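# Seat the board in the enclosure's upper slot, levers shut

## Task

Put the board into the enclosure's empty upper slot with its component side facing up. Push it fully in and close both of its levers. A closed lever clicks and sticks out perpendicular to the board's front panel. A fully open lever lies flat along that panel. A lever only catches its tab when it starts fully open, and closing both levers pulls the board the rest of the way in. At the end the enclosure must stand level on its own feet with every foot on the bench. Nothing may count as done if it only stays in place because the robot is holding it. Release everything and move the grippers away at the end.

## Robot and tools

Robot: two 6-joint arms, left_arm and right_arm, each with a parallel gripper. The names are just labels. They do not refer to the left or right side of any picture.

Scene frame: all reported hand positions share one frame. Its origin is on the table surface midway between the arms. +z is up, +x points out across the table, and left_arm sits toward +y. Positions are in metres and orientations are quaternions in w,x,y,z order. Reported hand positions can be inaccurate, especially when an arm is stretched far. The gripper's fingers extend along its local +z and close along its local y. The reported point sits between the finger pads, roughly 1 cm short of the fingertips.

Tool execute_actions, argument "actions": a list holding at most one item, or an empty list.
- Empty list: commands nothing new and returns the current state together with camera pictures.
- Motion item {"rows": [...], "steps": n}: n runs from 10 to 15 (15 if omitted), and each step lasts 1/30 s. Each row is used for one step. If there are fewer rows than steps, the final row is held for the remaining steps.
- Wait item {"steps": n} with no rows: n up to 300. It returns once that many steps have gone by since the previous result, and your reply time counts toward them.
- Optional "pictures": true adds camera images to the result.
If a call is refused, nothing is sent to the robot.

Each row holds exactly 14 numbers, and both arms must be included even when only one moves. The first 7 are for left_arm and the last 7 for right_arm. For each arm the order is waist, shoulder, elbow, wrist pitch, wrist yaw, wrist roll, then gripper opening. The six joint values are absolute target angles in radians, the same kind printed under Joint positions. They are not offsets. Stated ranges per arm: waist -2.618 to 3.054, shoulder 0.000 to 3.142, elbow 0.000 to 3.142, wrist pitch -1.571 to 1.571, wrist yaw -1.571 to 1.571, wrist roll -2.094 to 2.094. Each joint's true end stop may be up to 0.036 rad beyond or short of its stated value. A target more than 0.036 rad outside a range is refused if it is also further out than the joint's last reported angle. A target beyond the true end stop is clipped to that stop, and the result then says "joint sent to its limit". This message can concern an earlier action that is still running. Getting no such message does not prove there is more travel. The gripper opening is an absolute value from -1 (closed) to +1 (fully open).

Motion limits: each joint's commanded target stays close to its measured angle, within 0.202 rad for the waist, 0.258 for the shoulder, 0.238 for the elbow, 0.573 for wrist pitch, and 0.522 for wrist yaw and roll. If a step's targets would move the hand more than 70 mm from where it is now, all of that arm's targets are pulled back proportionally. Big moves therefore need several calls. Between calls the arms keep heading for the last row you sent, until everything is nearly still or a step is HELD. After that, only a new action makes them go further.

Timing: a result is reported 10 steps before its action finishes. Those last 10 steps run while you write your next reply, and the following action starts only after them. The simulation keeps running while you think.

Result lines:
- State line `left_arm: …` | `right_arm: …`: each hand's end_effector_position and end_effector_quat_wxyz.
- Joint positions / Joint velocities: one block per arm with six joints (rad, rad/s), then the finger-pad gap in metres (0.094 when fully open).
- grip_measured: the measured opening on the same -1..1 scale you command. Each gripper can read off by about 1 mm. To hold firmly, command roughly 0.03 below grip_measured; a smaller margin grips more lightly. Pads push about 50-62 N, less on parts under about 2 mm thick.
- "joint command not followed": a clearance check changed or stopped some joint targets. HELD marks the steps where your row was fully or partly not sent.
- Joint torques are total drive outputs with per-arm offset, scale and noise. They are not clean contact readings.
- MOTOR HOT appears from 75 °C. An OVER-TEMPERATURE FAULT at 90 °C stops that arm for 10 s. At 100 °C the arm loses hold and falls. Don't hold loads longer than needed.

Cameras: cam_head_left and cam_head_right (504x504, pinhole with radial distortion), cam_left_wrist and cam_right_wrist (616x616 fisheye). Intrinsics are given in OpenCV form.

Tool zoom_image {"camera": name, "region": [x0, y0, x1, y1]}: returns a closer look at part of that camera's latest image. Coordinates are pixels with (0,0) at the top-left, and the region can be at most 504x504.

Tool finished_scene {"scene": n}: ends the current scene (give its number), grades it and starts the next one. It cannot be undone. Call it only after the board is home, both levers have clicked shut, the enclosure stands level and on the bench, and both grippers have opened and backed away. Replying without any tool call ends everything.

Suggested order: look and zoom to locate the board, the slot and the levers. Make sure both levers are fully open. Grasp the board with its component side up and slide it into the upper slot until the lever tabs can engage. Release, then swing each lever until it clicks and points straight out from the panel. Finally open the grippers and withdraw.

Avoid: dropping the board or knocking anything off the table, tipping or sliding the enclosure over the edge, collisions or hard pushing between the arms, hard impacts and slams, and leaving anything supported only by a gripper. Move smoothly and efficiently.

Each tool is called after ">>>" by a JSON object that holds its "api" and its "payload", one argument or row to a line.

## Session

>>> {"api": "execute_actions", "payload": {
  "actions": []
}}

Scene clock: 0.00 s of 6000.00 s.
left_arm: end_effector_position=(+0.2866, +0.2868, +0.1540) grip_measured=+1.000 end_effector_quat_wxyz=(-0.045, -0.707, +0.706, -0.005) | right_arm: end_effector_position=(+0.1255, +0.1144, +0.1706) grip_measured=+1.000 end_effector_quat_wxyz=(-0.157, -0.387, +0.649, +0.636)
Joint positions: left_arm=[-0.293  1.822  1.691 -1.486  0.078 -1.706  0.094] | right_arm=[ 1.101  2.012  1.273  0.119 -1.323  0.67   0.094]
Joint velocities: left_arm=[ 0.002 -0.002  0.007 -0.007  0.037 -0.037  0.   ] | right_arm=[-0.012 -0.017 -0.002  0.037  0.022 -0.022  0.   ]
Joint torques (N m, as the arm reports them, + toward a larger angle): no reading

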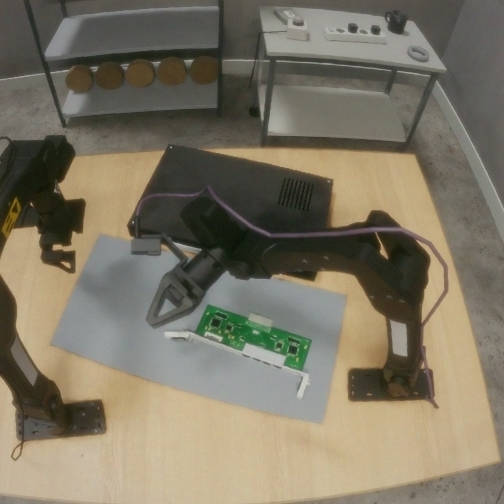

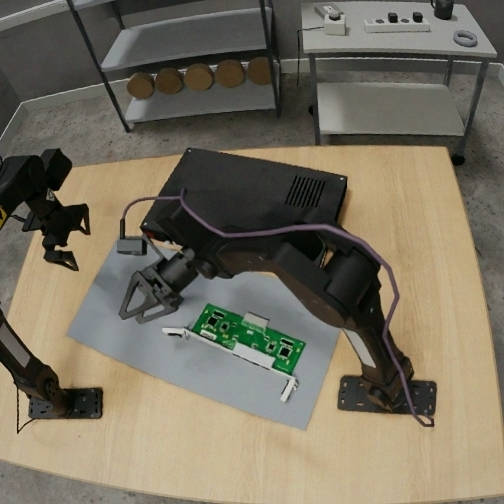

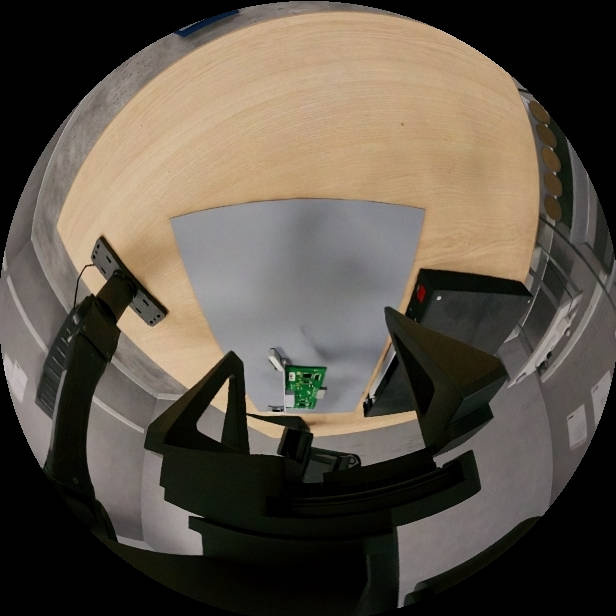

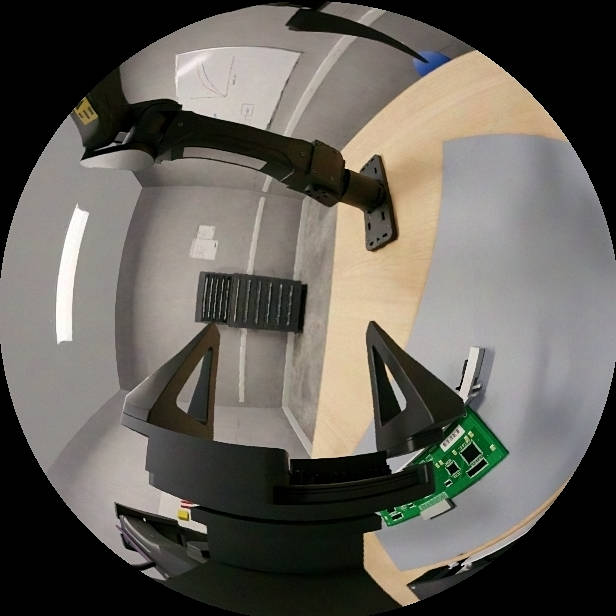

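>>> {"api": "execute_actions", "payload": {
  "actions": [
    {"rows":[[-0.293,1.75,1.6,-1.45,0,-1.2,1,1.15,1.8,1.25,-0.1,-1.0,0.3,-1],[-0.293,1.7,1.5,-1.4,0,-0.8,0,1.2,1.6,1.2,-0.4,-0.6,-0.2,-1],[-0.293,1.6,1.4,-1.35,0,-0.3,-1,1.3,1.5,1.15,-0.8,-0.2,-0.7,-1],[-0.293,1.5,1.3,-1.3,0,0.3,-1,1.4,1.4,1.13,-1.1,0,-1.25,-1],[-0.293,1.45,1.2,-1.3,0,0.93,-1,1.5,1.39,1.13,-1.3,0,-1.25,-1],[-0.293,1.45,1.2,-1.3,0,0.93,-1,1.6,1.39,1.13,-1.3,0,-1.25,-1],[-0.293,1.45,1.2,-1.3,0,0.93,-1,1.669,1.39,1.13,-1.3,0,-1.25,-1]],"steps":15}
  ]
}}

>>> {"api": "execute_actions", "payload": {
  "actions": [
    {"steps":20}
  ],
  "pictures": true
}}

>>> {"api": "execute_actions", "payload": {
  "actions": [
    {"rows":[[-0.4,1.45,1.18,-1.28,0,0.93,-1,1.669,1.39,1.13,-1.3,0,-1.25,-1],[-0.55,1.45,1.16,-1.26,0,0.93,-1,1.669,1.39,1.13,-1.3,0,-1.25,-1],[-0.7,1.45,1.14,-1.24,0,0.93,-1,1.669,1.39,1.13,-1.3,0,-1.25,-1],[-0.85,1.45,1.12,-1.22,0,0.93,-1,1.669,1.39,1.13,-1.3,0,-1.25,-1],[-1.0,1.45,1.1,-1.2,0,0.93,-1,1.669,1.39,1.13,-1.3,0,-1.25,-1],[-1.138,1.455,1.085,-1.19,0,0.93,-1,1.669,1.39,1.13,-1.3,0,-1.25,-1]],"steps":15}
  ]
}}

>>> {"api": "execute_actions", "payload": {
  "actions": [
    {"steps":30}
  ],
  "pictures": true
}}

Scene clock: 2.63 s of 6000.00 s.
left_arm: end_effector_position=(+0.2437, +0.3002, +0.1336) grip_measured=-0.016 end_effector_quat_wxyz=(-0.023, -0.525, +0.850, -0.005) | right_arm: end_effector_position=(+0.0865, +0.0921, +0.1641) grip_measured=-0.296 end_effector_quat_wxyz=(-0.020, -0.471, +0.706, +0.528)
Joint positions: left_arm=[-0.293  1.63   1.389 -1.359  0.037 -1.243  0.046] | right_arm=[ 1.222  1.754  1.176 -0.244 -0.922  0.312  0.033]
Joint velocities: left_arm=[-0.022 -2.083 -2.576  0.535 -0.11   2.806 -0.422] | right_arm=[ 1.448 -1.722 -0.393 -2.322  2.147 -1.985 -0.421]
Joint torques (N m, as the arm reports them, + toward a larger angle): left_arm=[  0.   -11.88   6.37  -0.07  -0.08  -0.02] | right_arm=[  1.39 -10.55   7.29   1.65  -0.56  -0.21]
Steps of this call (steps 1 to 74: nothing new was sent; steps 75 to 79: the first 5 steps of this action). Readings (joint positions):
75: left_arm=[-0.293 1.815 1.678 -1.476 0.071 -1.637] | right_arm=[1.105 1.991 1.268 0.088 -1.273 0.620]
76: left_arm=[-0.293 1.793 1.635 -1.448 0.059 -1.538] | right_arm=[1.116 1.944 1.244 0.007 -1.171 0.531]
78: left_arm=[-0.293 1.697 1.478 -1.381 0.042 -1.341] | right_arm=[1.175 1.816 1.192 -0.166 -0.998 0.381]
79: the state above

Scene clock: 3.30 s of 6000.00 s.
left_arm: end_effector_position=(+0.2100, +0.3099, +0.1343) grip_measured=-0.988 end_effector_quat_wxyz=(+0.012, +0.388, +0.921, -0.001) | right_arm: end_effector_position=(+0.0211, -0.1184, +0.1218) grip_measured=-0.980 end_effector_quat_wxyz=(-0.011, +0.972, -0.236, -0.018)
Joint positions: left_arm=[-0.293  1.449  1.217 -1.315  0.009  0.661  0.001] | right_arm=[ 1.666  1.404  1.129 -1.267 -0.03  -1.118  0.001]
Joint velocities: left_arm=[-0.002  0.012 -0.002  0.007 -0.022  1.81  -0.001] | right_arm=[ 0.007 -0.007 -0.022 -0.242  0.168 -0.828 -0.   ]
Joint torques (N m, as the arm reports them, + toward a larger angle): left_arm=[-0.01 -5.48  4.59  0.48 -0.06  0.02] | right_arm=[ 0.41 -5.62  7.16  0.63 -0.01 -0.1 ]
Kept back: nothing.
Steps of this call (steps 1 to 10: the last 10 steps of your previous action; steps 11 to 20: the robot went on to your last target). Readings (joint positions):
1: left_arm=[-0.293 1.563 1.311 -1.353 0.032 -1.146] | right_arm=[1.276 1.695 1.166 -0.321 -0.849 0.242]
2: left_arm=[-0.293 1.509 1.258 -1.359 0.029 -1.048] | right_arm=[1.332 1.637 1.159 -0.396 -0.777 0.175]
4: left_arm=[-0.293 1.455 1.218 -1.368 0.023 -0.854] | right_arm=[1.446 1.529 1.155 -0.541 -0.641 0.040]
8: left_arm=[-0.293 1.449 1.217 -1.340 0.016 -0.463] | right_arm=[1.630 1.411 1.155 -0.814 -0.395 -0.230]
20: the state above

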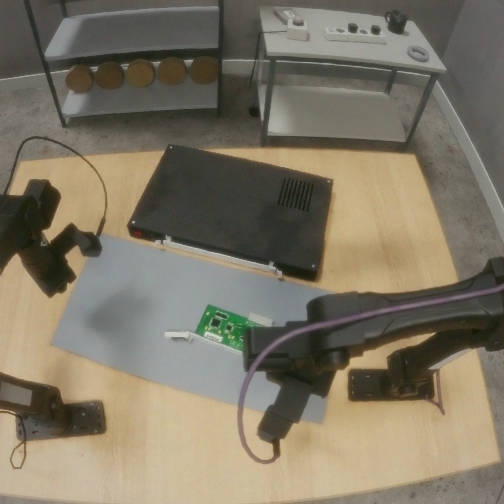

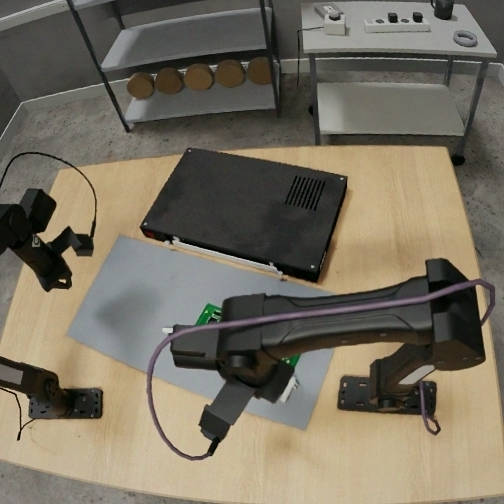

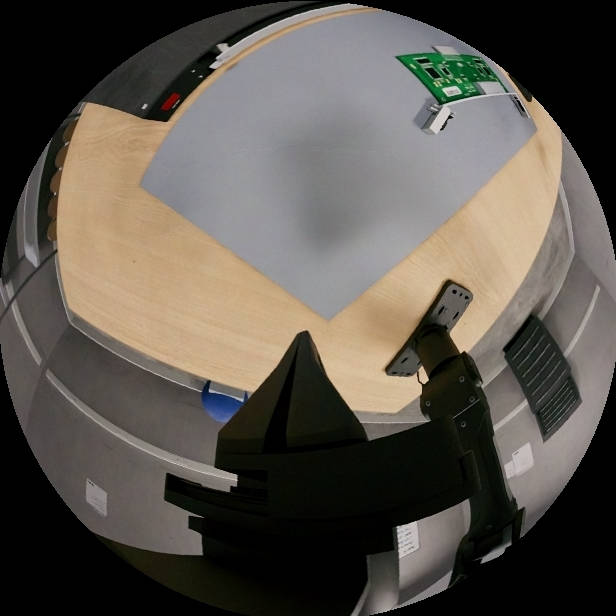

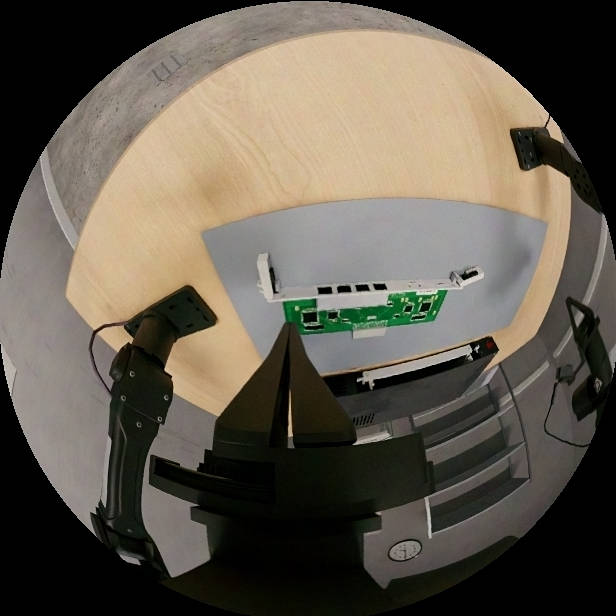

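Scene clock: 3.47 s of 6000.00 s.
left_arm: end_effector_position=(+0.1947, +0.2547, +0.1186) grip_measured=-0.988 end_effector_quat_wxyz=(+0.009, +0.572, +0.820, +0.007) | right_arm: end_effector_position=(+0.0246, -0.1227, +0.1216) grip_measured=-0.980 end_effector_quat_wxyz=(-0.005, +0.981, -0.196, -0.006)
Joint positions: left_arm=[-0.54   1.449  1.155 -1.255 -0.009  0.835  0.001] | right_arm=[ 1.666  1.404  1.129 -1.284 -0.009 -1.201  0.001]
Joint velocities: left_arm=[-2.034 -0.007 -0.613  0.579 -0.081  0.535  0.   ] | right_arm=[-0.012 -0.017 -0.037  0.066  0.037 -0.359 -0.001]
Joint torques (N m, as the arm reports them, + toward a larger angle): left_arm=[-0.45 -5.46  4.5   0.14  0.1   0.06] | right_arm=[ 0.39 -5.57  7.07  0.6   0.01 -0.11]
Steps of this call (steps 1 to 5: the first 5 steps of this action). Readings (joint positions):
1: left_arm=[-0.303 1.449 1.214 -1.311 0.003 0.713] | right_arm=[1.666 1.404 1.129 -1.272 -0.023 -1.143]
2: left_arm=[-0.339 1.449 1.206 -1.303 -0.006 0.754] | right_arm=[1.666 1.404 1.129 -1.276 -0.019 -1.162]
4: left_arm=[-0.468 1.449 1.175 -1.272 -0.010 0.814] | right_arm=[1.666 1.404 1.129 -1.282 -0.012 -1.191]
5: the state above

Scene clock: 4.47 s of 6000.00 s.
left_arm: end_effector_position=(+0.1010, +0.1398, +0.1024) grip_measured=-0.988 end_effector_quat_wxyz=(+0.008, +0.817, +0.577, -0.002) | right_arm: end_effector_position=(+0.0262, -0.1241, +0.1216) grip_measured=-0.980 end_effector_quat_wxyz=(-0.003, +0.984, -0.177, -0.001)
Joint positions: left_arm=[-1.147  1.457  1.098 -1.195  0.003  0.921  0.001] | right_arm=[ 1.666  1.404  1.129 -1.289 -0.    -1.24   0.001]
Joint velocities: left_arm=[-0.012 -0.002  0.002  0.022  0.037 -0.066 -0.001] | right_arm=[ 0.007  0.002  0.012  0.007  0.066 -0.007 -0.   ]
Joint torques (N m, as the arm reports them, + toward a larger angle): left_arm=[ 0.51 -5.76  4.88  0.38 -0.02  0.07] | right_arm=[ 0.37 -5.51  7.08  0.55  0.02 -0.13]
Kept back: nothing.
Steps of this call (steps 1 to 10: the last 10 steps of your previous action; steps 11 to 30: the robot went on to your last target). Readings (joint positions):
1: left_arm=[-0.612 1.449 1.134 -1.239 -0.008 0.853] | right_arm=[1.666 1.404 1.129 -1.285 -0.007 -1.209]
2: left_arm=[-0.684 1.450 1.117 -1.228 -0.008 0.866] | right_arm=[1.666 1.404 1.129 -1.286 -0.006 -1.215]
4: left_arm=[-0.828 1.455 1.100 -1.216 -0.007 0.886] | right_arm=[1.666 1.404 1.129 -1.287 -0.004 -1.224]
8: left_arm=[-1.094 1.457 1.098 -1.195 -0.002 0.908] | right_arm=[1.666 1.404 1.129 -1.289 -0.002 -1.233]
30: the state above
All arms were judged still, so your last target was given up. Only a new action makes them travel on or press farther. Fingers that are still opening or closing keep moving.

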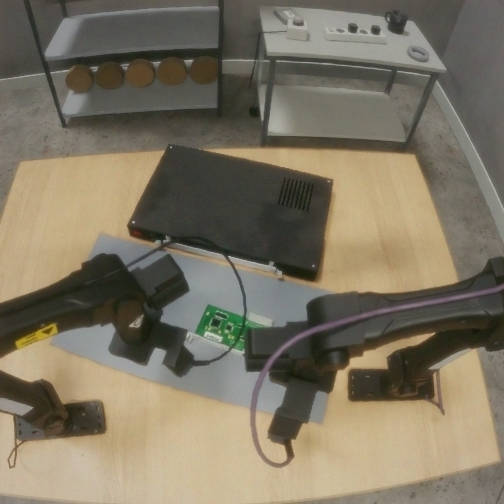

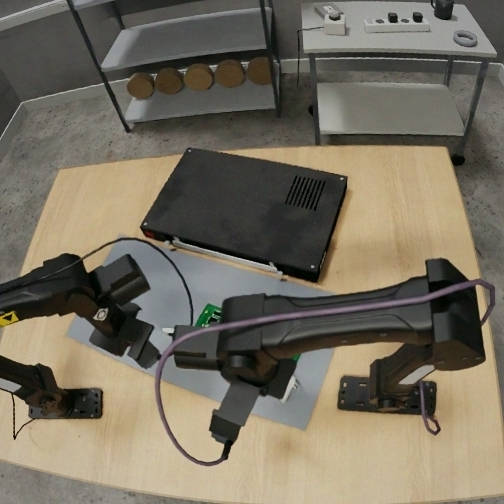

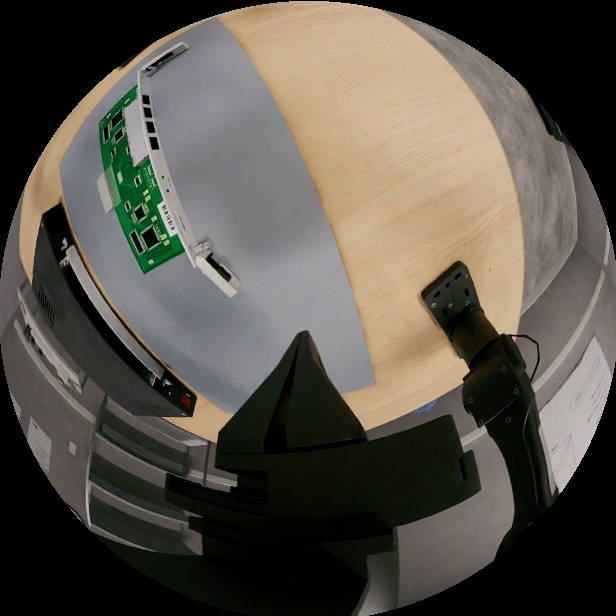

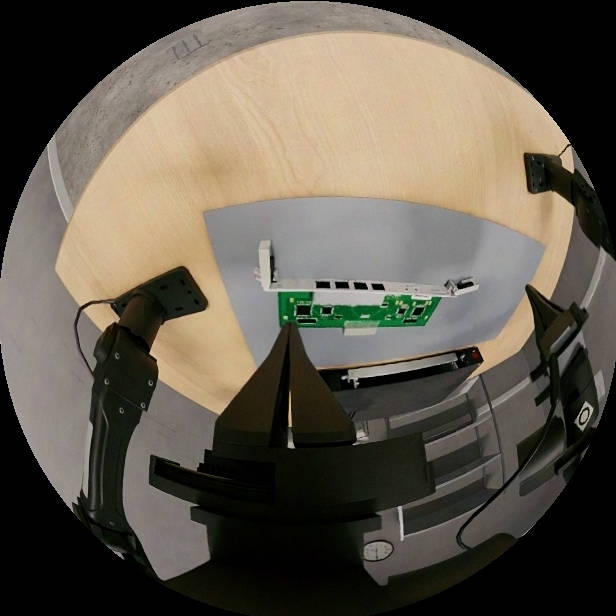

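>>> {"api": "execute_actions", "payload": {
  "actions": [
    {"rows":[[-1.16,1.48,1.09,-1.16,0,0.92,-1,1.68,1.41,1.1,-1.25,0,-1.22,-1],[-1.17,1.505,1.08,-1.13,0,0.91,-1,1.695,1.42,1.07,-1.21,0,-1.2,-1],[-1.18,1.53,1.07,-1.1,0,0.91,-1,1.71,1.43,1.04,-1.17,0,-1.19,-1],[-1.19,1.555,1.06,-1.07,0,0.9,-1,1.72,1.44,1.01,-1.13,0,-1.18,-1],[-1.2,1.58,1.05,-1.04,0,0.9,-1,1.73,1.45,0.98,-1.09,0,-1.17,-1],[-1.207,1.605,1.04,-1.01,0,0.89,-1,1.74,1.46,0.95,-1.05,0,-1.16,-1],[-1.21,1.625,1.032,-0.98,0,0.89,-1,1.743,1.47,0.92,-1.01,0,-1.145,-1],[-1.21,1.635,1.028,-0.96,0,0.89,-1,1.743,1.478,0.9,-0.985,0,-1.137,-1]],"steps":15}
  ]
}}

>>> {"api": "execute_actions", "payload": {
  "actions": [
    {"steps":25}
  ],
  "pictures": true
}}

Scene clock: 5.60 s of 6000.00 s.
left_arm: end_effector_position=(+0.1024, +0.1283, +0.0893) grip_measured=-0.988 end_effector_quat_wxyz=(+0.007, +0.821, +0.570, -0.001) | right_arm: end_effector_position=(+0.0182, -0.1239, +0.1002) grip_measured=-0.980 end_effector_quat_wxyz=(-0.003, +0.985, -0.172, +0.001)
Joint positions: left_arm=[-1.167  1.507  1.09  -1.14   0.002  0.917  0.001] | right_arm=[ 1.702  1.413  1.05  -1.204  0.002 -1.213  0.001]
Joint velocities: left_arm=[-0.252  0.662 -0.198  0.725 -0.022 -0.037 -0.001] | right_arm=[ 0.344  0.208 -0.852  0.886  0.066  0.125 -0.   ]
Joint torques (N m, as the arm reports them, + toward a larger angle): left_arm=[-0.98 -3.26  3.57  0.38  0.   -0.12] | right_arm=[ 0.81 -2.24  5.37  0.59  0.01  0.1 ]
Steps of this call (steps 1 to 29: nothing new was sent; steps 30 to 34: the first 5 steps of this action). Readings (joint positions):
30: left_arm=[-1.147 1.458 1.098 -1.193 0.003 0.921] | right_arm=[1.666 1.404 1.126 -1.285 0.000 -1.239]
31: left_arm=[-1.148 1.462 1.098 -1.188 0.003 0.921] | right_arm=[1.670 1.404 1.118 -1.273 0.001 -1.234]
33: left_arm=[-1.158 1.487 1.096 -1.161 0.002 0.919] | right_arm=[1.690 1.407 1.078 -1.230 0.002 -1.221]
34: the state above

Scene clock: 6.43 s of 6000.00 s.
left_arm: end_effector_position=(+0.1030, +0.1103, +0.0408) grip_measured=-0.988 end_effector_quat_wxyz=(-0.009, +0.826, +0.564, -0.001) | right_arm: end_effector_position=(+0.0100, -0.1238, +0.0463) grip_measured=-0.980 end_effector_quat_wxyz=(+0.007, +0.982, -0.187, +0.003)
Joint positions: left_arm=[-1.201  1.648  1.032 -0.972  0.002  0.898  0.001] | right_arm=[ 1.738  1.485  0.893 -0.993  0.002 -1.148  0.001]
Joint velocities: left_arm=[-0.002 -0.007  0.017  0.051 -0.007 -0.037 -0.   ] | right_arm=[-0.012  0.007 -0.002 -0.022 -0.022 -0.007  0.   ]
Joint torques (N m, as the arm reports them, + toward a larger angle): left_arm=[-0.57 -8.27  5.18  0.39 -0.01 -0.09] | right_arm=[ 0.55 -5.31  7.29  0.73  0.    0.07]
Kept back: nothing.
Steps of this call (steps 1 to 10: the last 10 steps of your previous action; steps 11 to 25: the robot went on to your last target). Readings (joint positions):
1: left_arm=[-1.177 1.533 1.082 -1.116 0.002 0.914] | right_arm=[1.715 1.423 1.020 -1.175 0.002 -1.205]
2: left_arm=[-1.187 1.561 1.072 -1.091 0.002 0.911] | right_arm=[1.725 1.435 0.988 -1.144 0.002 -1.196]
4: left_arm=[-1.199 1.613 1.051 -1.044 0.002 0.906] | right_arm=[1.736 1.463 0.930 -1.089 0.002 -1.179]
8: left_arm=[-1.201 1.648 1.032 -1.002 0.002 0.901] | right_arm=[1.738 1.485 0.893 -1.043 0.002 -1.160]
25: the state above

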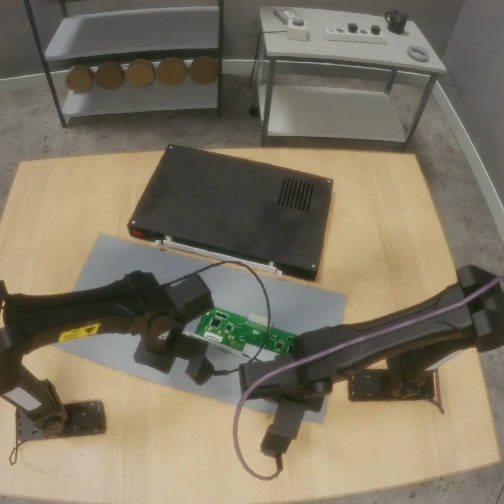

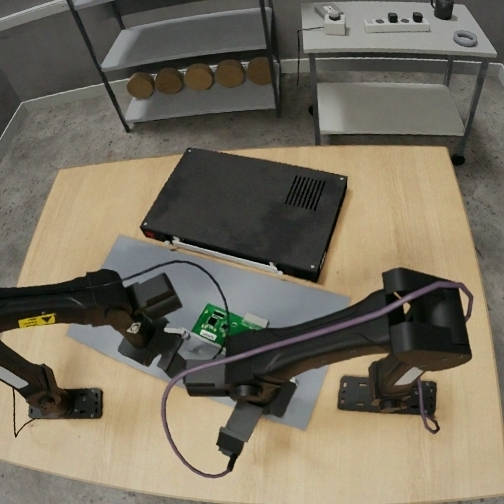

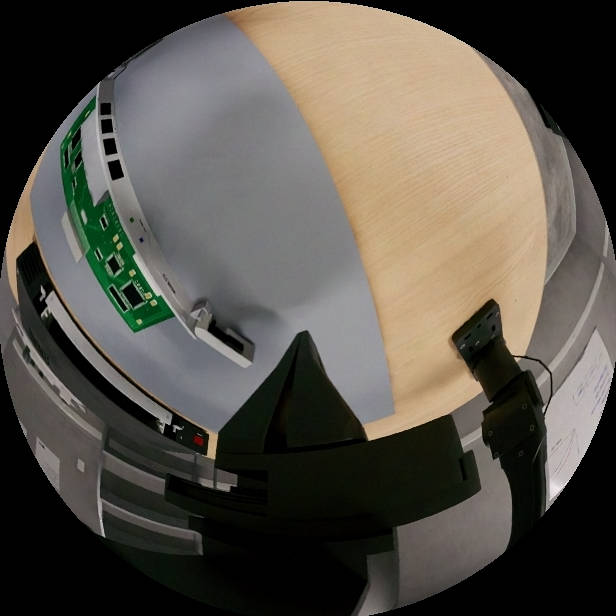

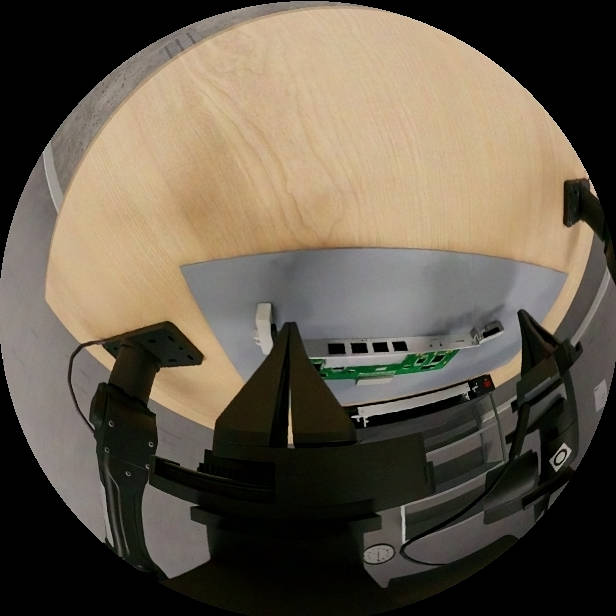

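>>> {"api": "execute_actions", "payload": {
  "actions": [
    {"rows":[[-1.205,1.655,1.02,-0.95,0,0.89,-1,1.74,1.48,0.9,-0.985,0,-1.14,-1],[-1.205,1.66,1.008,-0.93,0,0.89,-1,1.74,1.48,0.9,-0.985,0,-1.14,-1],[-1.205,1.666,0.996,-0.91,0,0.89,-1,1.74,1.48,0.9,-0.985,0,-1.14,-1],[-1.205,1.672,0.985,-0.89,0,0.89,-1,1.74,1.48,0.9,-0.985,0,-1.14,-1],[-1.205,1.677,0.975,-0.87,0,0.89,-1,1.74,1.48,0.9,-0.985,0,-1.14,-1],[-1.205,1.68,0.97,-0.86,0,0.89,-1,1.74,1.48,0.9,-0.985,0,-1.14,-1]],"steps":15}
  ]
}}

>>> {"api": "execute_actions", "payload": {
  "actions": [
    {"rows":[[-1.205,1.68,0.97,-0.86,0,0.89,-1,1.74,1.48,0.9,-0.985,0,-1.14,-1],[-1.205,1.68,0.97,-0.86,0,0.89,-1,1.74,1.48,0.9,-0.985,0,-1.14,-1],[-1.205,1.68,0.97,-0.86,0,0.89,-0.8,1.74,1.48,0.9,-0.985,0,-1.14,-1],[-1.205,1.68,0.97,-0.86,0,0.89,-0.6,1.74,1.48,0.9,-0.985,0,-1.14,-1],[-1.205,1.68,0.97,-0.86,0,0.89,-0.4,1.74,1.48,0.9,-0.985,0,-1.14,-1],[-1.205,1.68,0.97,-0.86,0,0.89,-0.25,1.74,1.48,0.9,-0.985,0,-1.14,-1],[-1.205,1.68,0.97,-0.86,0,0.89,-0.12,1.74,1.48,0.9,-0.985,0,-1.14,-1],[-1.205,1.68,0.97,-0.86,0,0.89,0,1.74,1.48,0.9,-0.985,0,-1.14,-1],[-1.205,1.68,0.97,-0.86,0,0.89,0.1,1.74,1.48,0.9,-0.985,0,-1.14,-1],[-1.205,1.68,0.97,-0.86,0,0.89,0.2,1.74,1.48,0.9,-0.985,0,-1.14,-1],[-1.205,1.68,0.97,-0.86,0,0.89,0.3,1.74,1.48,0.9,-0.985,0,-1.14,-1],[-1.205,1.68,0.97,-0.86,0,0.89,0.4,1.74,1.48,0.9,-0.985,0,-1.14,-1],[-1.205,1.68,0.97,-0.86,0,0.89,0.5,1.74,1.48,0.9,-0.985,0,-1.14,-1],[-1.205,1.68,0.97,-0.86,0,0.89,0.6,1.74,1.48,0.9,-0.985,0,-1.14,-1]],"steps":15}
  ]
}}

>>> {"api": "execute_actions", "payload": {
  "actions": [
    {"steps":15}
  ],
  "pictures": true
}}

Scene clock: 7.80 s of 6000.00 s.
left_arm: end_effector_position=(+0.1044, +0.1079, +0.0358) grip_measured=-0.988 end_effector_quat_wxyz=(+0.000, +0.826, +0.564, -0.001) | right_arm: end_effector_position=(+0.0100, -0.1236, +0.0463) grip_measured=-0.980 end_effector_quat_wxyz=(+0.007, +0.982, -0.187, +0.003)
Joint positions: left_arm=[-1.201  1.65   1.012 -0.933  0.002  0.898  0.001] | right_arm=[ 1.738  1.485  0.893 -0.993  0.002 -1.147  0.001]
Joint velocities: left_arm=[-0.012  0.061 -0.281  0.388 -0.007  0.037  0.   ] | right_arm=[ 0.002 -0.002 -0.007  0.022  0.007 -0.037  0.   ]
Joint torques (N m, as the arm reports them, + toward a larger angle): left_arm=[-0.27 -5.21  3.99  0.36 -0.01 -0.09] | right_arm=[ 0.27 -5.14  7.28  0.7   0.    0.05]
Steps of this call (steps 1 to 15: the robot went on to your last target; steps 16 to 36: nothing new was sent; steps 37 to 41: the first 5 steps of this action). Readings (joint positions):
37: left_arm=[-1.201 1.648 1.032 -0.971 0.002 0.898] | right_arm=[1.738 1.485 0.893 -0.993 0.002 -1.147]
38: left_arm=[-1.201 1.648 1.031 -0.967 0.002 0.898] | right_arm=[1.738 1.485 0.893 -0.993 0.002 -1.147]
40: left_arm=[-1.201 1.648 1.021 -0.946 0.002 0.898] | right_arm=[1.738 1.485 0.893 -0.993 0.002 -1.147]
41: the state above

Scene clock: 8.30 s of 6000.00 s.
left_arm: end_effector_position=(+0.1051, +0.1067, +0.0220) grip_measured=-0.522 end_effector_quat_wxyz=(+0.001, +0.826, +0.564, -0.001) | right_arm: end_effector_position=(+0.0100, -0.1236, +0.0463) grip_measured=-0.980 end_effector_quat_wxyz=(+0.007, +0.982, -0.187, +0.003)
Joint positions: left_arm=[-1.201  1.676  0.981 -0.874  0.002  0.898  0.022] | right_arm=[ 1.738  1.485  0.893 -0.993  0.002 -1.147  0.001]
Joint velocities: left_arm=[-0.002  0.002 -0.002  0.081 -0.022 -0.051  0.242] | right_arm=[ 0.022 -0.002 -0.007  0.007  0.081 -0.007 -0.001]
Joint torques (N m, as the arm reports them, + toward a larger angle): left_arm=[-0.27 -6.93  4.5   0.43 -0.01 -0.08] | right_arm=[ 0.26 -5.15  7.28  0.69  0.    0.04]
Steps of this call (steps 1 to 10: the last 10 steps of your previous action; steps 11 to 15: the first 5 steps of this action). Readings (joint positions):
11: left_arm=[-1.201 1.676 0.981 -0.878 0.002 0.898] | right_arm=[1.738 1.485 0.893 -0.993 0.002 -1.147]
12: left_arm=[-1.201 1.676 0.981 -0.876 0.002 0.898] | right_arm=[1.738 1.485 0.893 -0.993 0.002 -1.147]
14: left_arm=[-1.201 1.676 0.981 -0.874 0.002 0.898] | right_arm=[1.738 1.485 0.893 -0.993 0.002 -1.147]
15: the state above

Scene clock: 8.80 s of 6000.00 s.
left_arm: end_effector_position=(+0.1053, +0.1063, +0.0220) grip_measured=+0.598 end_effector_quat_wxyz=(+0.002, +0.826, +0.564, -0.001) | right_arm: end_effector_position=(+0.0100, -0.1236, +0.0463) grip_measured=-0.980 end_effector_quat_wxyz=(+0.007, +0.982, -0.187, +0.003)
Joint positions: left_arm=[-1.201  1.676  0.981 -0.872  0.002  0.898  0.075] | right_arm=[ 1.738  1.485  0.893 -0.993  0.002 -1.147  0.001]
Joint velocities: left_arm=[-0.002 -0.007  0.002  0.037  0.037  0.007  0.   ] | right_arm=[ 0.002 -0.002 -0.012 -0.022  0.007 -0.051  0.   ]
Joint torques (N m, as the arm reports them, + toward a larger angle): left_arm=[-0.26 -6.99  4.5   0.42 -0.01 -0.09] | right_arm=[ 0.26 -5.15  7.28  0.7   0.    0.05]
Kept back: nothing.
Steps of this call (steps 1 to 10: the last 10 steps of your previous action; steps 11 to 15: the robot went on to your last target). Readings (joint positions):
1: left_arm=[-1.201 1.676 0.981 -0.873 0.002 0.898] | right_arm=[1.738 1.485 0.893 -0.993 0.002 -1.147]
2: left_arm=[-1.201 1.676 0.981 -0.873 0.002 0.898] | right_arm=[1.738 1.485 0.893 -0.993 0.002 -1.147]
4: left_arm=[-1.201 1.676 0.981 -0.872 0.002 0.898] | right_arm=[1.738 1.485 0.893 -0.993 0.002 -1.147]
8: left_arm=[-1.201 1.676 0.981 -0.872 0.002 0.898] | right_arm=[1.738 1.485 0.893 -0.993 0.002 -1.147]
15: the state above
All arms were judged still, so your last target was given up. Only a new action makes them travel on or press farther. Fingers that are still opening or closing keep moving.

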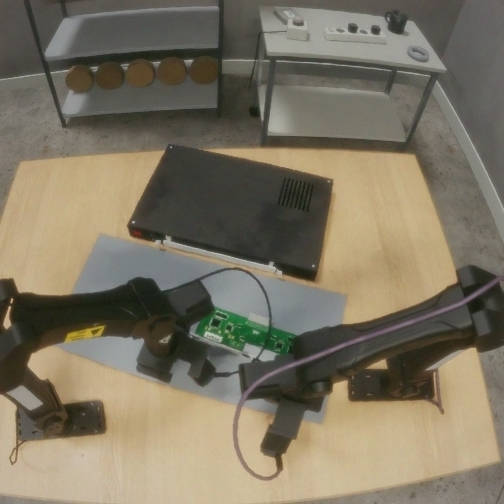

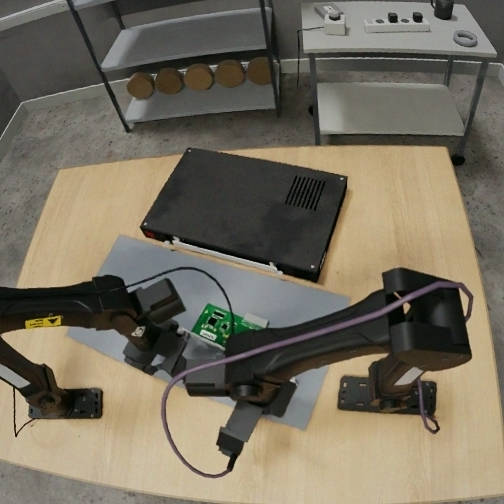

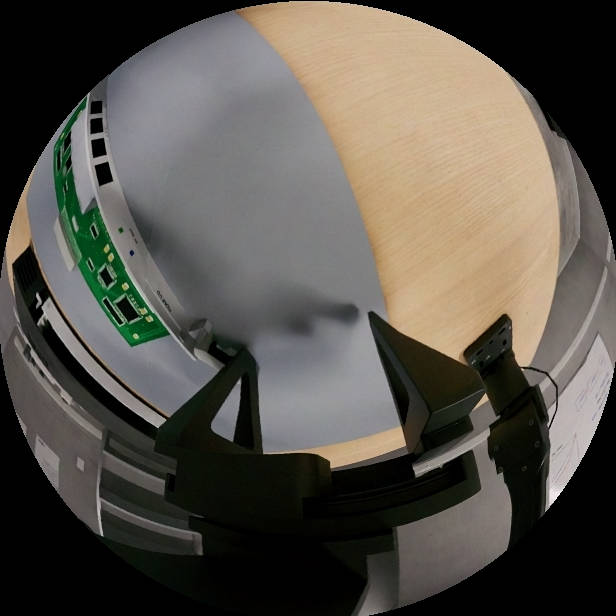

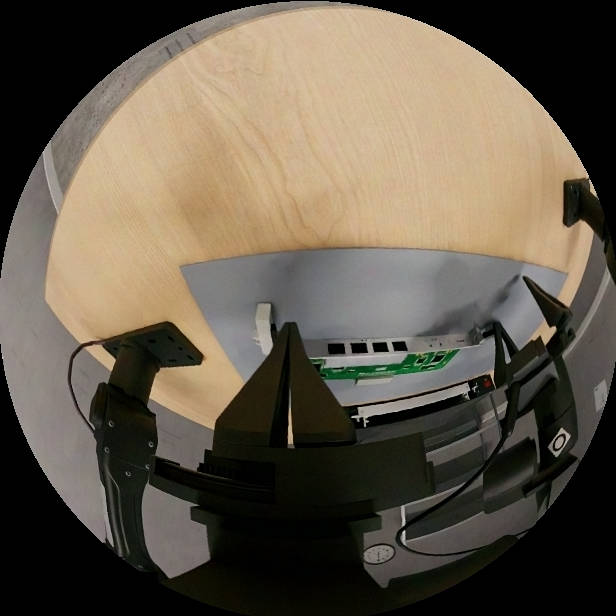

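>>> {"api": "execute_actions", "payload": {
  "actions": [
    {"rows":[[-1.205,1.68,0.97,-0.86,0,0.89,0.65,1.74,1.48,0.9,-0.985,0,-1.14,-1],[-1.205,1.68,0.97,-0.86,0,0.89,0.7,1.74,1.48,0.9,-0.985,0,-1.14,-1],[-1.205,1.68,0.97,-0.86,0,0.89,0.75,1.74,1.48,0.9,-0.985,0,-1.14,-1],[-1.205,1.68,0.97,-0.86,0,0.89,0.8,1.74,1.48,0.9,-0.985,0,-1.14,-1],[-1.205,1.68,0.97,-0.86,0,0.89,0.85,1.74,1.48,0.9,-0.985,0,-1.14,-1],[-1.205,1.68,0.97,-0.86,0,0.89,0.9,1.74,1.48,0.9,-0.985,0,-1.14,-1],[-1.205,1.68,0.97,-0.86,0,0.89,0.95,1.74,1.48,0.9,-0.985,0,-1.14,-1],[-1.205,1.68,0.97,-0.86,0,0.89,1,1.74,1.48,0.9,-0.985,0,-1.14,-1],[-1.205,1.68,0.97,-0.86,0,0.89,1,1.74,1.48,0.9,-0.985,0,-1.14,-1],[-1.205,1.68,0.97,-0.86,0,0.89,1,1.74,1.48,0.9,-0.985,0,-1.14,-1],[-1.205,1.68,0.97,-0.86,0,0.89,1,1.74,1.48,0.9,-0.985,0,-1.14,-1],[-1.205,1.68,0.97,-0.86,0,0.89,0.5,1.74,1.48,0.9,-0.985,0,-1.14,-1],[-1.205,1.68,0.97,-0.86,0,0.89,-0.3,1.74,1.48,0.9,-0.985,0,-1.14,-1],[-1.205,1.68,0.97,-0.86,0,0.89,-0.8,1.74,1.48,0.9,-0.985,0,-1.14,-1]],"steps":15}
  ]
}}

>>> {"api": "execute_actions", "payload": {
  "actions": [
    {"steps":18}
  ],
  "pictures": true
}}

Scene clock: 9.63 s of 6000.00 s.
left_arm: end_effector_position=(+0.1054, +0.1062, +0.0220) grip_measured=+0.823 end_effector_quat_wxyz=(+0.002, +0.825, +0.564, -0.001) | right_arm: end_effector_position=(+0.0100, -0.1236, +0.0463) grip_measured=-0.980 end_effector_quat_wxyz=(+0.007, +0.982, -0.187, +0.003)
Joint positions: left_arm=[-1.201  1.676  0.981 -0.871  0.002  0.897  0.086] | right_arm=[ 1.738  1.485  0.893 -0.993  0.002 -1.147  0.001]
Joint velocities: left_arm=[-0.002 -0.017  0.002  0.022  0.051  0.037  0.052] | right_arm=[-0.002 -0.002 -0.012 -0.022 -0.051 -0.051 -0.001]
Joint torques (N m, as the arm reports them, + toward a larger angle): left_arm=[-0.26 -6.98  4.51  0.42  0.   -0.07] | right_arm=[ 0.27 -5.17  7.26  0.69  0.    0.05]
Steps of this call (steps 1 to 20: nothing new was sent; steps 21 to 25: the first 5 steps of this action). Readings (joint positions):
21: left_arm=[-1.201 1.676 0.981 -0.871 0.002 0.898] | right_arm=[1.738 1.485 0.893 -0.993 0.002 -1.147]
22: left_arm=[-1.201 1.676 0.981 -0.871 0.002 0.898] | right_arm=[1.738 1.485 0.893 -0.993 0.002 -1.147]
24: left_arm=[-1.201 1.676 0.981 -0.871 0.002 0.898] | right_arm=[1.738 1.485 0.893 -0.993 0.002 -1.147]
25: the state above

Scene clock: 10.23 s of 6000.00 s.
left_arm: end_effector_position=(+0.1054, +0.1061, +0.0220) grip_measured=-0.798 end_effector_quat_wxyz=(+0.002, +0.825, +0.564, -0.001) | right_arm: end_effector_position=(+0.0100, -0.1236, +0.0463) grip_measured=-0.980 end_effector_quat_wxyz=(+0.007, +0.982, -0.187, +0.003)
Joint positions: left_arm=[-1.201  1.676  0.981 -0.871  0.002  0.897  0.009] | right_arm=[ 1.738  1.485  0.893 -0.993  0.002 -1.147  0.001]
Joint velocities: left_arm=[-0.012 -0.007  0.007  0.037 -0.081 -0.022 -0.   ] | right_arm=[-0.002 -0.002 -0.012  0.066  0.022  0.007 -0.   ]
Joint torques (N m, as the arm reports them, + toward a larger angle): left_arm=[-0.26 -7.01  4.51  0.43 -0.01 -0.09] | right_arm=[ 0.27 -5.13  7.28  0.69  0.    0.05]
Kept back: nothing.
Steps of this call (steps 1 to 10: the last 10 steps of your previous action; steps 11 to 15: the robot went on to your last target; steps 16 to 18: nothing new was sent). Readings (joint positions):
1: left_arm=[-1.201 1.676 0.981 -0.871 0.002 0.897] | right_arm=[1.738 1.485 0.893 -0.993 0.002 -1.147]
2: left_arm=[-1.201 1.676 0.981 -0.871 0.002 0.897] | right_arm=[1.738 1.485 0.893 -0.993 0.002 -1.147]
4: left_arm=[-1.201 1.676 0.981 -0.871 0.002 0.897] | right_arm=[1.738 1.485 0.893 -0.993 0.002 -1.147]
8: left_arm=[-1.201 1.676 0.981 -0.871 0.002 0.897] | right_arm=[1.738 1.485 0.893 -0.993 0.002 -1.147]
18: the state above
All arms were judged still, so your last target was given up. Only a new action makes them travel on or press farther. Fingers that are still opening or closing keep moving.

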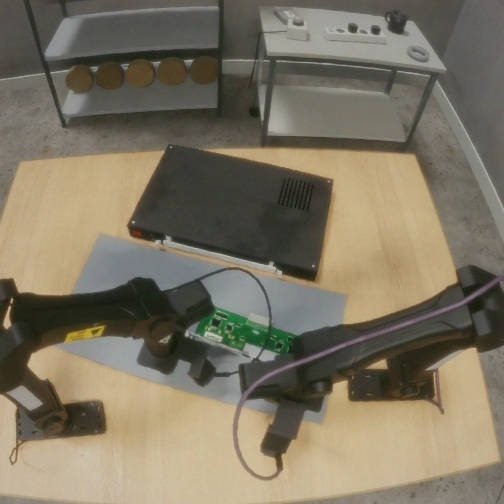

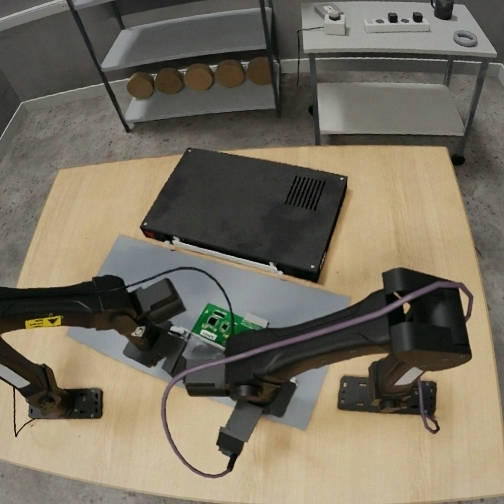

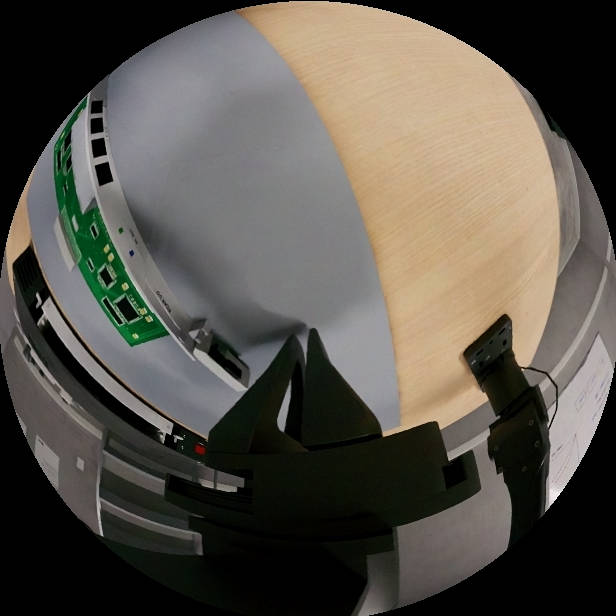

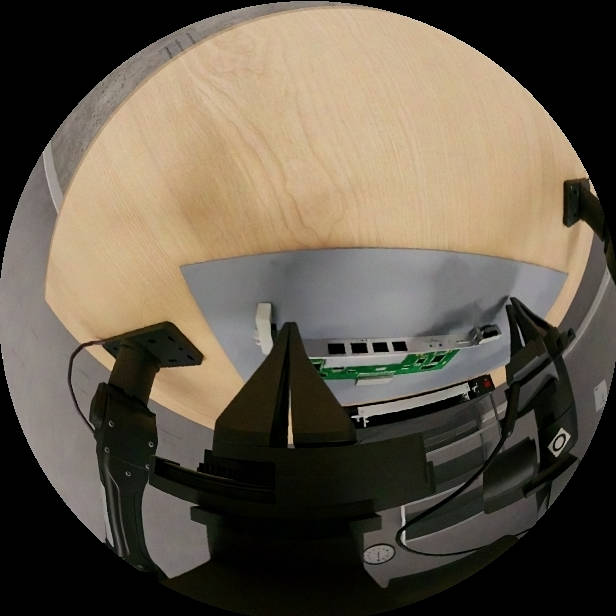

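>>> {"api": "execute_actions", "payload": {
  "actions": [
    {"rows":[[-1.18,1.68,0.97,-0.86,0,0.92,-0.5,1.74,1.48,0.9,-0.985,0,-1.14,-1],[-1.16,1.68,0.97,-0.86,0,0.94,-0.2,1.74,1.48,0.9,-0.985,0,-1.14,-1],[-1.145,1.68,0.97,-0.86,0,0.955,0.1,1.74,1.48,0.9,-0.985,0,-1.14,-1],[-1.14,1.68,0.97,-0.86,0,0.955,0.3,1.74,1.48,0.9,-0.985,0,-1.14,-1],[-1.14,1.68,0.97,-0.86,0,0.955,0.4,1.74,1.48,0.9,-0.985,0,-1.14,-1],[-1.14,1.68,0.97,-0.86,0,0.955,0.46,1.74,1.48,0.9,-0.985,0,-1.14,-1],[-1.14,1.68,0.97,-0.86,0,0.955,0.52,1.74,1.48,0.9,-0.985,0,-1.14,-1],[-1.14,1.68,0.97,-0.86,0,0.955,0.58,1.74,1.48,0.9,-0.985,0,-1.14,-1],[-1.14,1.68,0.97,-0.86,0,0.955,0.64,1.74,1.48,0.9,-0.985,0,-1.14,-1],[-1.14,1.68,0.97,-0.86,0,0.955,0.7,1.74,1.48,0.9,-0.985,0,-1.14,-1],[-1.14,1.68,0.97,-0.86,0,0.955,0.76,1.74,1.48,0.9,-0.985,0,-1.14,-1],[-1.14,1.68,0.97,-0.86,0,0.955,0.82,1.74,1.48,0.9,-0.985,0,-1.14,-1],[-1.14,1.68,0.97,-0.86,0,0.955,0.88,1.74,1.48,0.9,-0.985,0,-1.14,-1],[-1.14,1.68,0.97,-0.86,0,0.955,0.94,1.74,1.48,0.9,-0.985,0,-1.14,-1],[-1.14,1.68,0.97,-0.86,0,0.955,1,1.74,1.48,0.9,-0.985,0,-1.14,-1]],"steps":15}
  ]
}}

>>> {"api": "execute_actions", "payload": {
  "actions": [
    {"rows":[[-1.14,1.68,0.97,-0.86,0,0.955,1,1.74,1.48,0.9,-0.985,0,-1.14,-1],[-1.14,1.68,0.97,-0.86,0,0.955,1,1.74,1.48,0.9,-0.985,0,-1.14,-1],[-1.14,1.68,0.97,-0.86,0,0.955,1,1.74,1.48,0.9,-0.985,0,-1.14,-1],[-1.14,1.68,0.97,-0.86,0,0.955,0.5,1.74,1.48,0.9,-0.985,0,-1.14,-1],[-1.14,1.67,1.0,-0.9,0,0.955,-0.3,1.74,1.48,0.9,-0.985,0,-1.14,-1],[-1.14,1.65,1.04,-0.95,0,0.955,-0.8,1.74,1.48,0.9,-0.985,0,-1.14,-1],[-1.14,1.63,1.08,-1.0,0,0.955,-0.8,1.74,1.48,0.9,-0.985,0,-1.14,-1],[-1.14,1.61,1.12,-1.06,0,0.955,-0.8,1.74,1.48,0.9,-0.985,0,-1.14,-1],[-1.14,1.59,1.16,-1.12,0,0.955,-0.8,1.74,1.48,0.9,-0.985,0,-1.14,-1]],"steps":15}
  ]
}}

>>> {"api": "execute_actions", "payload": {
  "actions": [
    {"steps":22}
  ],
  "pictures": true
}}

Scene clock: 11.67 s of 6000.00 s.
left_arm: end_effector_position=(+0.1141, +0.1113, +0.0220) grip_measured=+0.321 end_effector_quat_wxyz=(+0.002, +0.823, +0.568, -0.001) | right_arm: end_effector_position=(+0.0100, -0.1236, +0.0463) grip_measured=-0.980 end_effector_quat_wxyz=(+0.007, +0.982, -0.187, +0.003)
Joint positions: left_arm=[-1.164  1.676  0.981 -0.871  0.002  0.925  0.062] | right_arm=[ 1.738  1.485  0.893 -0.993  0.002 -1.147  0.001]
Joint velocities: left_arm=[ 0.315  0.002 -0.007 -0.095 -0.022  0.183  0.154] | right_arm=[-0.007 -0.002 -0.012 -0.007 -0.066  0.037 -0.001]
Joint torques (N m, as the arm reports them, + toward a larger angle): left_arm=[ 0.19 -7.01  4.51  0.42  0.03  0.07] | right_arm=[ 0.26 -5.16  7.28  0.7   0.    0.05]
Steps of this call (steps 1 to 38: nothing new was sent; steps 39 to 43: the first 5 steps of this action). Readings (joint positions):
39: left_arm=[-1.200 1.676 0.981 -0.871 0.002 0.900] | right_arm=[1.738 1.485 0.893 -0.993 0.002 -1.147]
40: left_arm=[-1.196 1.676 0.981 -0.871 0.002 0.905] | right_arm=[1.738 1.485 0.893 -0.993 0.002 -1.147]
42: left_arm=[-1.176 1.676 0.981 -0.871 0.002 0.919] | right_arm=[1.738 1.485 0.893 -0.993 0.002 -1.147]
43: the state above

Scene clock: 12.17 s of 6000.00 s.
left_arm: end_effector_position=(+0.1184, +0.1143, +0.0220) grip_measured=+0.580 end_effector_quat_wxyz=(+0.002, +0.823, +0.567, -0.001) | right_arm: end_effector_position=(+0.0100, -0.1236, +0.0463) grip_measured=-0.980 end_effector_quat_wxyz=(+0.007, +0.982, -0.187, +0.003)
Joint positions: left_arm=[-1.146  1.676  0.981 -0.871  0.001  0.945  0.074] | right_arm=[ 1.738  1.485  0.893 -0.993  0.002 -1.147  0.001]
Joint velocities: left_arm=[-0.007 -0.012 -0.002 -0.007  0.066  0.022 -0.422] | right_arm=[-0.007 -0.012  0.002  0.022  0.037 -0.022 -0.001]
Joint torques (N m, as the arm reports them, + toward a larger angle): left_arm=[ 0.39 -7.87  6.82  0.14  0.01  0.05] | right_arm=[ 0.27 -5.16  7.28  0.69  0.    0.05]
Steps of this call (steps 1 to 10: the last 10 steps of your previous action; steps 11 to 15: the first 5 steps of this action). Readings (joint positions):
11: left_arm=[-1.146 1.676 0.981 -0.871 0.001 0.944] | right_arm=[1.738 1.485 0.893 -0.993 0.002 -1.147]
12: left_arm=[-1.146 1.676 0.981 -0.871 0.001 0.944] | right_arm=[1.738 1.485 0.893 -0.993 0.002 -1.147]
14: left_arm=[-1.146 1.676 0.981 -0.871 0.001 0.945] | right_arm=[1.738 1.485 0.893 -0.993 0.002 -1.147]
15: the state above

Scene clock: 12.90 s of 6000.00 s.
left_arm: end_effector_position=(+0.1200, +0.1118, +0.0821) grip_measured=-0.798 end_effector_quat_wxyz=(+0.011, +0.824, +0.567, -0.001) | right_arm: end_effector_position=(+0.0100, -0.1236, +0.0463) grip_measured=-0.980 end_effector_quat_wxyz=(+0.007, +0.982, -0.187, +0.003)
Joint positions: left_arm=[-1.146  1.594  1.146 -1.101  0.001  0.946  0.009] | right_arm=[ 1.738  1.485  0.893 -0.993  0.002 -1.147  0.001]
Joint velocities: left_arm=[ 0.007 -0.007 -0.017  0.066 -0.022  0.007 -0.001] | right_arm=[ 0.002 -0.007  0.002 -0.037  0.037 -0.037  0.   ]
Joint torques (N m, as the arm reports them, + toward a larger angle): left_arm=[ 0.38 -7.32  6.9   0.21  0.    0.06] | right_arm=[ 0.27 -5.14  7.29  0.7   0.    0.05]
Kept back: nothing.
Steps of this call (steps 1 to 10: the last 10 steps of your previous action; steps 11 to 22: the robot went on to your last target). Readings (joint positions):
1: left_arm=[-1.146 1.676 0.986 -0.881 0.001 0.945] | right_arm=[1.738 1.485 0.893 -0.993 0.002 -1.147]
2: left_arm=[-1.146 1.676 0.998 -0.903 0.001 0.945] | right_arm=[1.738 1.485 0.893 -0.993 0.002 -1.147]
4: left_arm=[-1.146 1.668 1.052 -0.969 0.001 0.946] | right_arm=[1.738 1.485 0.893 -0.993 0.002 -1.147]
8: left_arm=[-1.146 1.609 1.139 -1.036 0.001 0.946] | right_arm=[1.738 1.485 0.893 -0.993 0.002 -1.147]
22: the state above

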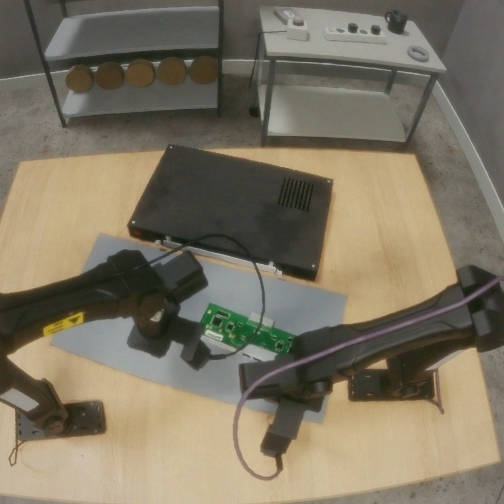

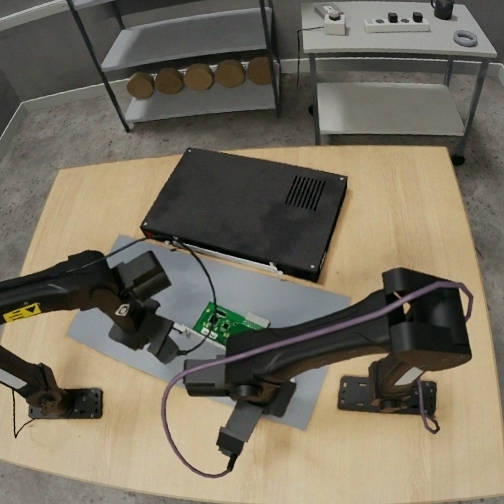

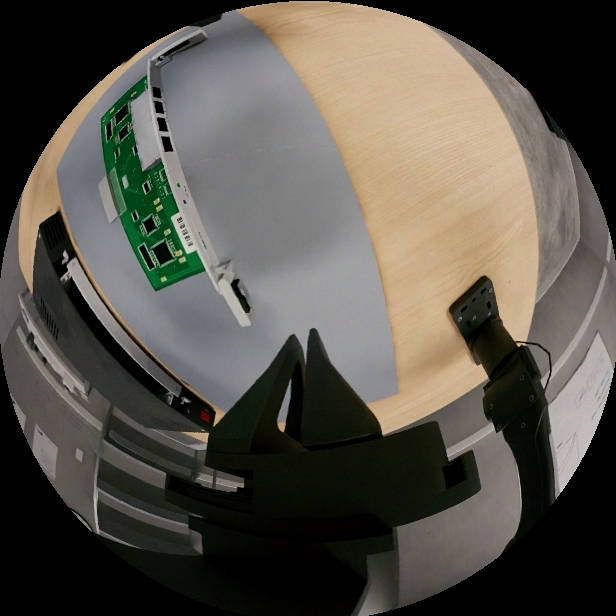

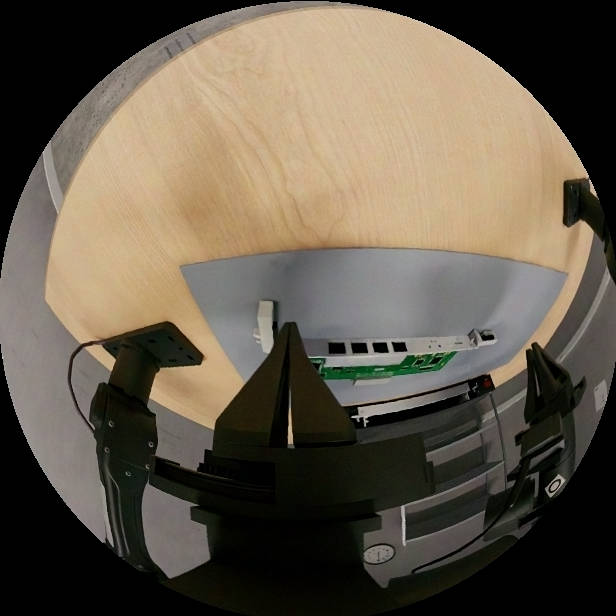

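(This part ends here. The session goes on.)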